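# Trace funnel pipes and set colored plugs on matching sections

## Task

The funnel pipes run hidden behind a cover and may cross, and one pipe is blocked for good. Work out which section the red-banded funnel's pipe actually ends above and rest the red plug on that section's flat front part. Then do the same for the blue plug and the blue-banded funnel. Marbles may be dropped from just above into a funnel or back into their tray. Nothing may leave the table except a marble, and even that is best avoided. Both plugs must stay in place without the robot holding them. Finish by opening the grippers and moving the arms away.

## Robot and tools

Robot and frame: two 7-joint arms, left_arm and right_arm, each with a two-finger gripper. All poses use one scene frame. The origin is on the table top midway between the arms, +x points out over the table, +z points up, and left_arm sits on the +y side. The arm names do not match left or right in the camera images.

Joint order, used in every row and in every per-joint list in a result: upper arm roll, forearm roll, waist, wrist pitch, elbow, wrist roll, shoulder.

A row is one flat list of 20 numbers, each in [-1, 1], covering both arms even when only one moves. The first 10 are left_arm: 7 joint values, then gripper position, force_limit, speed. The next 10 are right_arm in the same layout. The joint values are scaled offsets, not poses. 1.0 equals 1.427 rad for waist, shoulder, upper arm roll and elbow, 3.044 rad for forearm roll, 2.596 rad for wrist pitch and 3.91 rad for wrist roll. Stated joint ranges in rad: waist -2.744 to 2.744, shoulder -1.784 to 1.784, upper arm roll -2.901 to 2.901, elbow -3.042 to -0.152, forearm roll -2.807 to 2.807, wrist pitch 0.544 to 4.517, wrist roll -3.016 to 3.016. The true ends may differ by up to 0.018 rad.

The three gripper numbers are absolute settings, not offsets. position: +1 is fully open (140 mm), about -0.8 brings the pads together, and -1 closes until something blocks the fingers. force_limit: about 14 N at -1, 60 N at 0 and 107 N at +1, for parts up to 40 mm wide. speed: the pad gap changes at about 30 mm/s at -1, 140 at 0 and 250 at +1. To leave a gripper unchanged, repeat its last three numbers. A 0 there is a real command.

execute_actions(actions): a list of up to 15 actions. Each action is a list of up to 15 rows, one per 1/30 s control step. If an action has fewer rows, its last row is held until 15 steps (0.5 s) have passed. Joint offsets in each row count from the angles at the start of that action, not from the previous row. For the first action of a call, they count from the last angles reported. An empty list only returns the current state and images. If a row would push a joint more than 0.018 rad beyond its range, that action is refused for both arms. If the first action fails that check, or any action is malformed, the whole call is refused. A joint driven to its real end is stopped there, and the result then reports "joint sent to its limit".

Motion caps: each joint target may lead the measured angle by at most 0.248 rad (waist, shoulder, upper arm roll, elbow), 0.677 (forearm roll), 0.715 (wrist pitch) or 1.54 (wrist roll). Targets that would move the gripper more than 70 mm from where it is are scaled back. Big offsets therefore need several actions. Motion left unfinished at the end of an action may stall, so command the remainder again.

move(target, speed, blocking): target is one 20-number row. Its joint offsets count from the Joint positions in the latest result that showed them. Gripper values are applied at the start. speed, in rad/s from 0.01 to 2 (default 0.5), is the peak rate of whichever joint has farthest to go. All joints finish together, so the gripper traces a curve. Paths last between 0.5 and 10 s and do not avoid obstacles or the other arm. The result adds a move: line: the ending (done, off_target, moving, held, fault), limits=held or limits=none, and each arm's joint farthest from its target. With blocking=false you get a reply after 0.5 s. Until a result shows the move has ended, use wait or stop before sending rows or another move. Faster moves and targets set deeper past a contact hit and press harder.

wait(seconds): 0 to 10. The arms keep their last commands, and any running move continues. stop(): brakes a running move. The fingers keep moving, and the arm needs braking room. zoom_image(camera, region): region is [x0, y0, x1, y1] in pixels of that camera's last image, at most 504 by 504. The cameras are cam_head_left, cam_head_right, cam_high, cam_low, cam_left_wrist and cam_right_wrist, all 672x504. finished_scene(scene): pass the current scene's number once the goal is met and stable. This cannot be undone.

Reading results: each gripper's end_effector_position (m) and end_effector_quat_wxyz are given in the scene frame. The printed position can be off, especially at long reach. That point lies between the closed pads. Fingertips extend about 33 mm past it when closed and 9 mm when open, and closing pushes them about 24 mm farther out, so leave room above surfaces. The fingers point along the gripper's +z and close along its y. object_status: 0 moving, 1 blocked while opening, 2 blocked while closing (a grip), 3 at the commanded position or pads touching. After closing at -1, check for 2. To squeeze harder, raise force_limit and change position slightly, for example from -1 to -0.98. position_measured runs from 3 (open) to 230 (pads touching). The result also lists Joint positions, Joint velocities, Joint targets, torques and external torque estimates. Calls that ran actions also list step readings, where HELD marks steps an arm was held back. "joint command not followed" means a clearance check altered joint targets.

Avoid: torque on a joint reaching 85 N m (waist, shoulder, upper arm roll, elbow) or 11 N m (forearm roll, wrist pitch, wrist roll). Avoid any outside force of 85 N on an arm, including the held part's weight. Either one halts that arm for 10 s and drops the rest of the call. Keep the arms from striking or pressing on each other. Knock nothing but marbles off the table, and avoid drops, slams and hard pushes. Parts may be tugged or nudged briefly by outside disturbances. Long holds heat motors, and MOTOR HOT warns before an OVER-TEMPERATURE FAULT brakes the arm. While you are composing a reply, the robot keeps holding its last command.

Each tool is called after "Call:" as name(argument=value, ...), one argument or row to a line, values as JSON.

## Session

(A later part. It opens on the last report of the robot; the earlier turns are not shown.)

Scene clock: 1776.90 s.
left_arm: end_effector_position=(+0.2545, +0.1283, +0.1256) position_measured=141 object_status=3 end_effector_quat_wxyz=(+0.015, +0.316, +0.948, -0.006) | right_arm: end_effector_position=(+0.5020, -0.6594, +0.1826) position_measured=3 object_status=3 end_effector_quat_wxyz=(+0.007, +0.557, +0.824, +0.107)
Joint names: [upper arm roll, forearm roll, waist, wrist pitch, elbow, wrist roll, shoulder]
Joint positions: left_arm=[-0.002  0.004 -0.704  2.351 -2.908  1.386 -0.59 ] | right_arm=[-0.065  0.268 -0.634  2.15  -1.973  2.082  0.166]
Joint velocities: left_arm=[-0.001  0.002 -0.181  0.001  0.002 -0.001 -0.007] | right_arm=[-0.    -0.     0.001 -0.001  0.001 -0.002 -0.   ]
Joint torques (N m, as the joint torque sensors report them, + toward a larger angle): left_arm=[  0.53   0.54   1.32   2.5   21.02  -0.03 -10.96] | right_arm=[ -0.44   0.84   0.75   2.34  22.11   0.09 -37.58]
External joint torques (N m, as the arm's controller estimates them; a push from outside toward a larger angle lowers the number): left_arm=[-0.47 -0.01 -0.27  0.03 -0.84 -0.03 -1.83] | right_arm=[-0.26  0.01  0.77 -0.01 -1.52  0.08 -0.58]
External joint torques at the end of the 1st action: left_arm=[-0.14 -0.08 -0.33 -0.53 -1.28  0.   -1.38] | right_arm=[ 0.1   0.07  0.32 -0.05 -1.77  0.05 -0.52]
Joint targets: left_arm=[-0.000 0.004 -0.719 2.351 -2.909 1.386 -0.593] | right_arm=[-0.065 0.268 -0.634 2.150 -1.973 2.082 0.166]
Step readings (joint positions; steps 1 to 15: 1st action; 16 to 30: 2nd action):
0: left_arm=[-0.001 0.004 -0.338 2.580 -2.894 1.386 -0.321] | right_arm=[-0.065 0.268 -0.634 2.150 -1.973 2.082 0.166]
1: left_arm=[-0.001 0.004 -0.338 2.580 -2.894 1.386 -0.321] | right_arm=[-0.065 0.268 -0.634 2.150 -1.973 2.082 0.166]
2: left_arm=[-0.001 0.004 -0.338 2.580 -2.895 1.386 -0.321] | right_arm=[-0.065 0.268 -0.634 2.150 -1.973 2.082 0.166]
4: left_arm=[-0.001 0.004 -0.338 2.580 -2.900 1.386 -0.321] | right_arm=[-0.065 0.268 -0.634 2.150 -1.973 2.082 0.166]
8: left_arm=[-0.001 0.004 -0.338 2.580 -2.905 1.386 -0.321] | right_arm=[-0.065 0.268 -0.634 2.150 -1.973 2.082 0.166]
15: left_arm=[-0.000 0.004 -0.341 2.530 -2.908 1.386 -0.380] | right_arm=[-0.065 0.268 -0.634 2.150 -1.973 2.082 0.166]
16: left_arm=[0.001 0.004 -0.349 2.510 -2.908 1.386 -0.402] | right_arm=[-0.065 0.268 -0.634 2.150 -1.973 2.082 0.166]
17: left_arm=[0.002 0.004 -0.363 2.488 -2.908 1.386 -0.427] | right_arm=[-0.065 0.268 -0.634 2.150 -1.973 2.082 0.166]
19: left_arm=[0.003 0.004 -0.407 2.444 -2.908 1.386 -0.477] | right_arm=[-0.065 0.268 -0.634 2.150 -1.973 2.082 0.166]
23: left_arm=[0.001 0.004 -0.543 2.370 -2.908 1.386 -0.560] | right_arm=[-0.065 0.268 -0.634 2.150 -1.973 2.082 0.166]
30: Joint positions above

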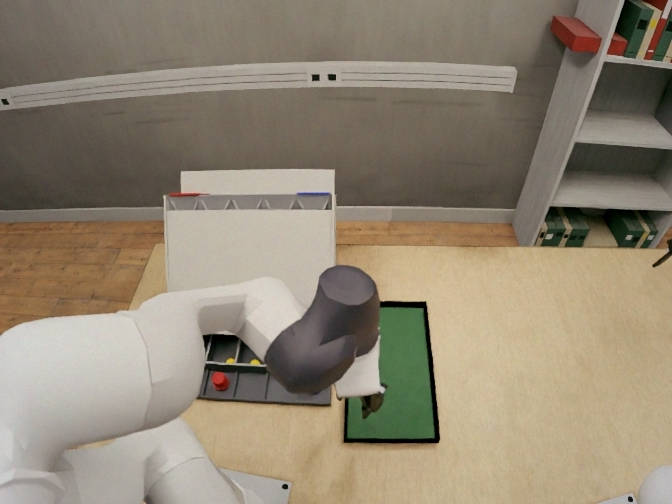

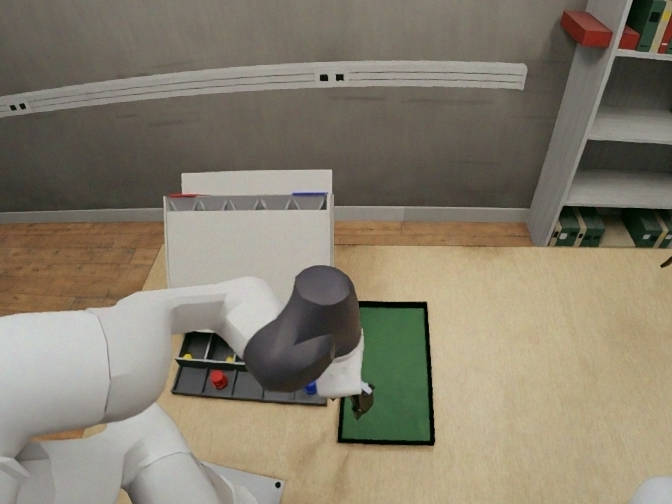

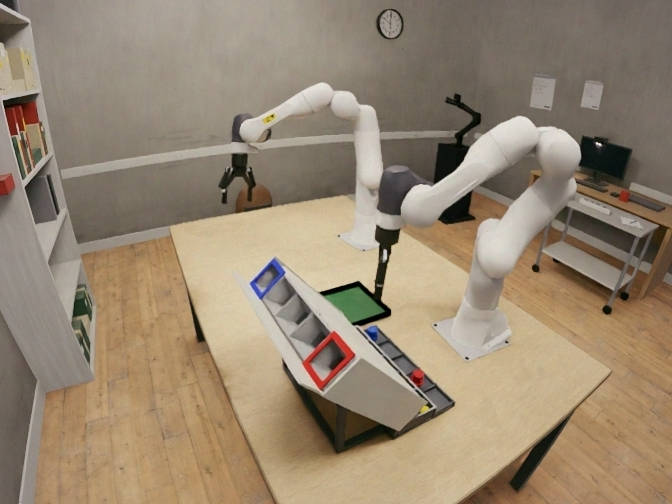

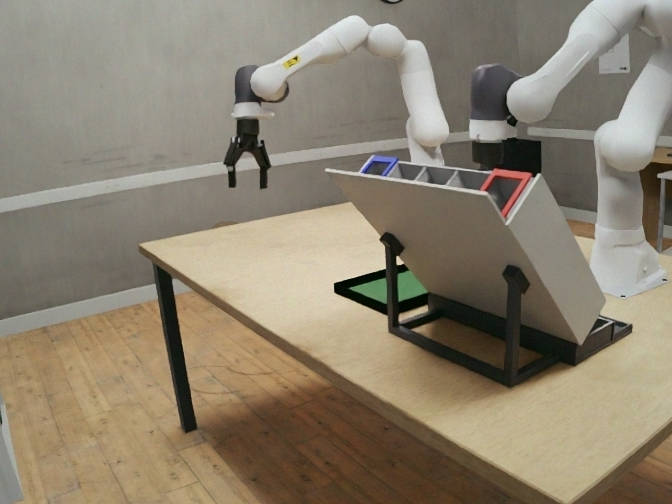

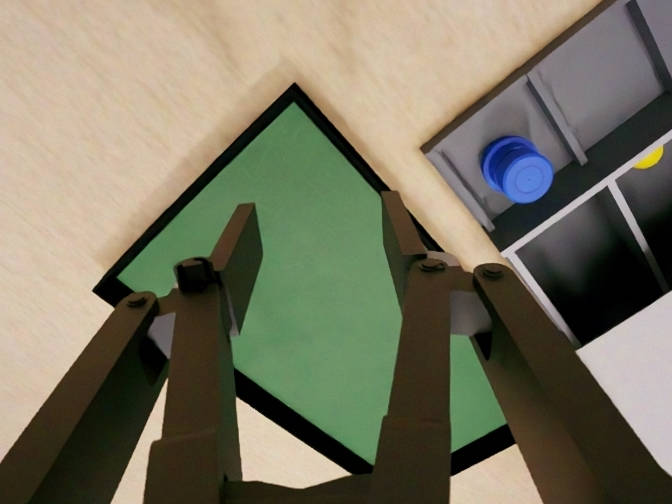

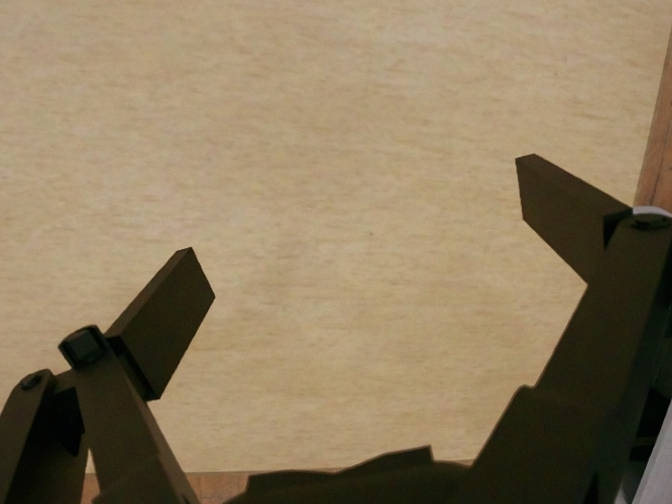

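Call:
execute_actions(
  actions=[],
)

Scene clock: 1781.57 s.
left_arm: end_effector_position=(+0.2516, +0.1256, +0.1258) position_measured=141 object_status=3 end_effector_quat_wxyz=(+0.015, +0.322, +0.947, -0.007) | right_arm: end_effector_position=(+0.5020, -0.6594, +0.1826) position_measured=3 object_status=3 end_effector_quat_wxyz=(+0.007, +0.557, +0.824, +0.107)
Joint names: [upper arm roll, forearm roll, waist, wrist pitch, elbow, wrist roll, shoulder]
Joint positions: left_arm=[-0.001  0.004 -0.716  2.351 -2.908  1.386 -0.591] | right_arm=[-0.065  0.268 -0.634  2.15  -1.973  2.082  0.166]
Joint velocities: left_arm=[ 0.     0.    -0.     0.     0.001  0.002  0.001] | right_arm=[ 0.     0.     0.001 -0.001  0.001 -0.     0.001]
Joint torques (N m, as the joint torque sensors report them, + toward a larger angle): left_arm=[ -0.33   0.68  -0.65   2.55  21.65  -0.08 -11.84] | right_arm=[ -0.14   0.84   0.61   2.28  21.99   0.05 -37.22]
External joint torques (N m, as the arm's controller estimates them; a push from outside toward a larger angle lowers the number): left_arm=[ 0.16  0.08 -0.66  0.05 -0.39 -0.08 -2.54] | right_arm=[-0.1   0.01  0.49 -0.06 -1.53  0.04 -0.39]
Joint targets: left_arm=[-0.000 0.004 -0.719 2.351 -2.909 1.386 -0.593] | right_arm=[-0.065 0.268 -0.634 2.150 -1.973 2.082 0.166]

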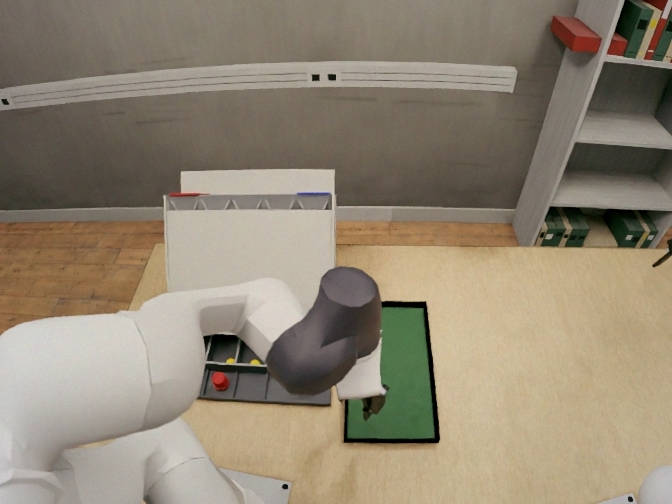

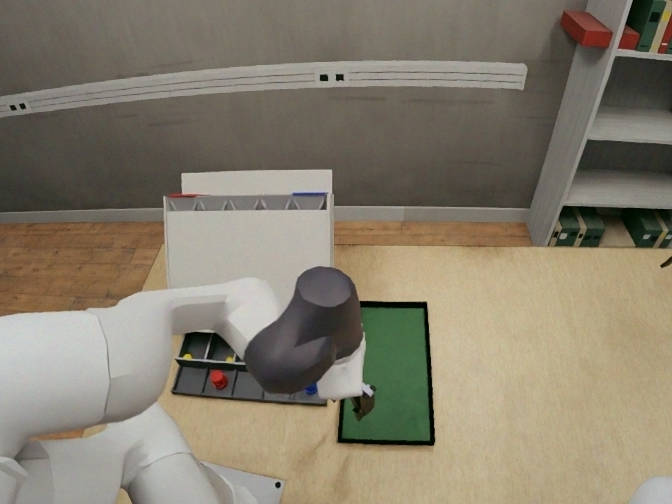

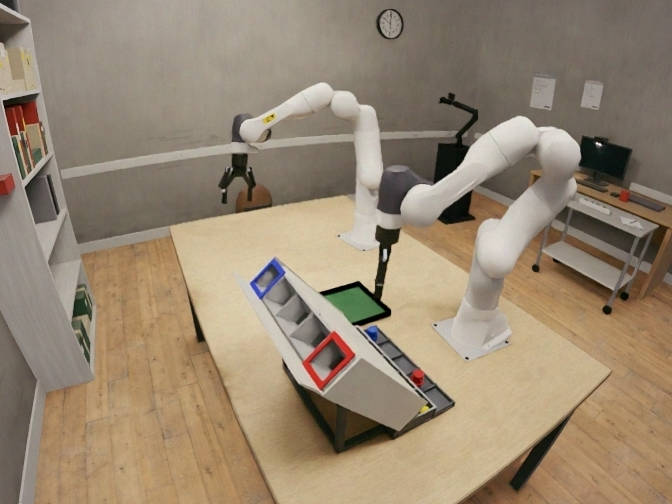

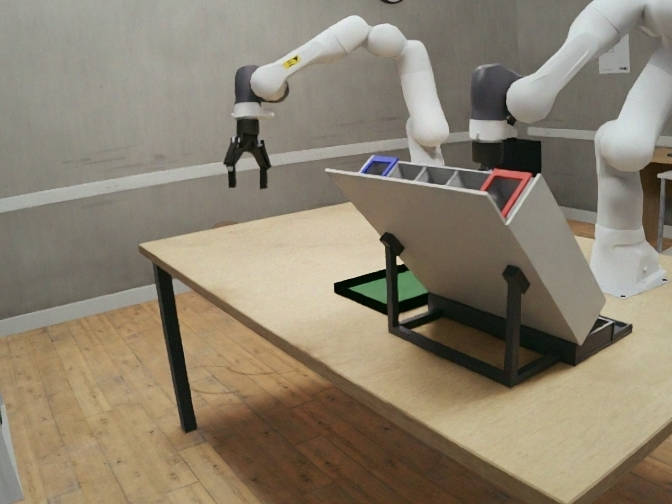

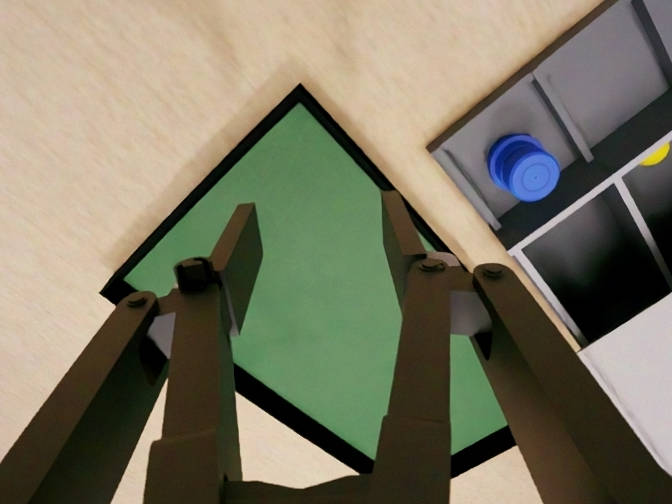

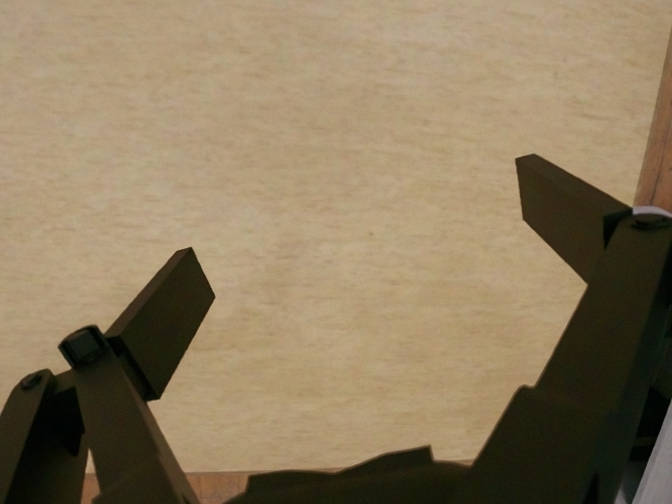

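Both plugs are still upright on their aprons, and the arm is clear.

Call:
finished_scene(
  scene=2,
)

The scene is finished: the task was done.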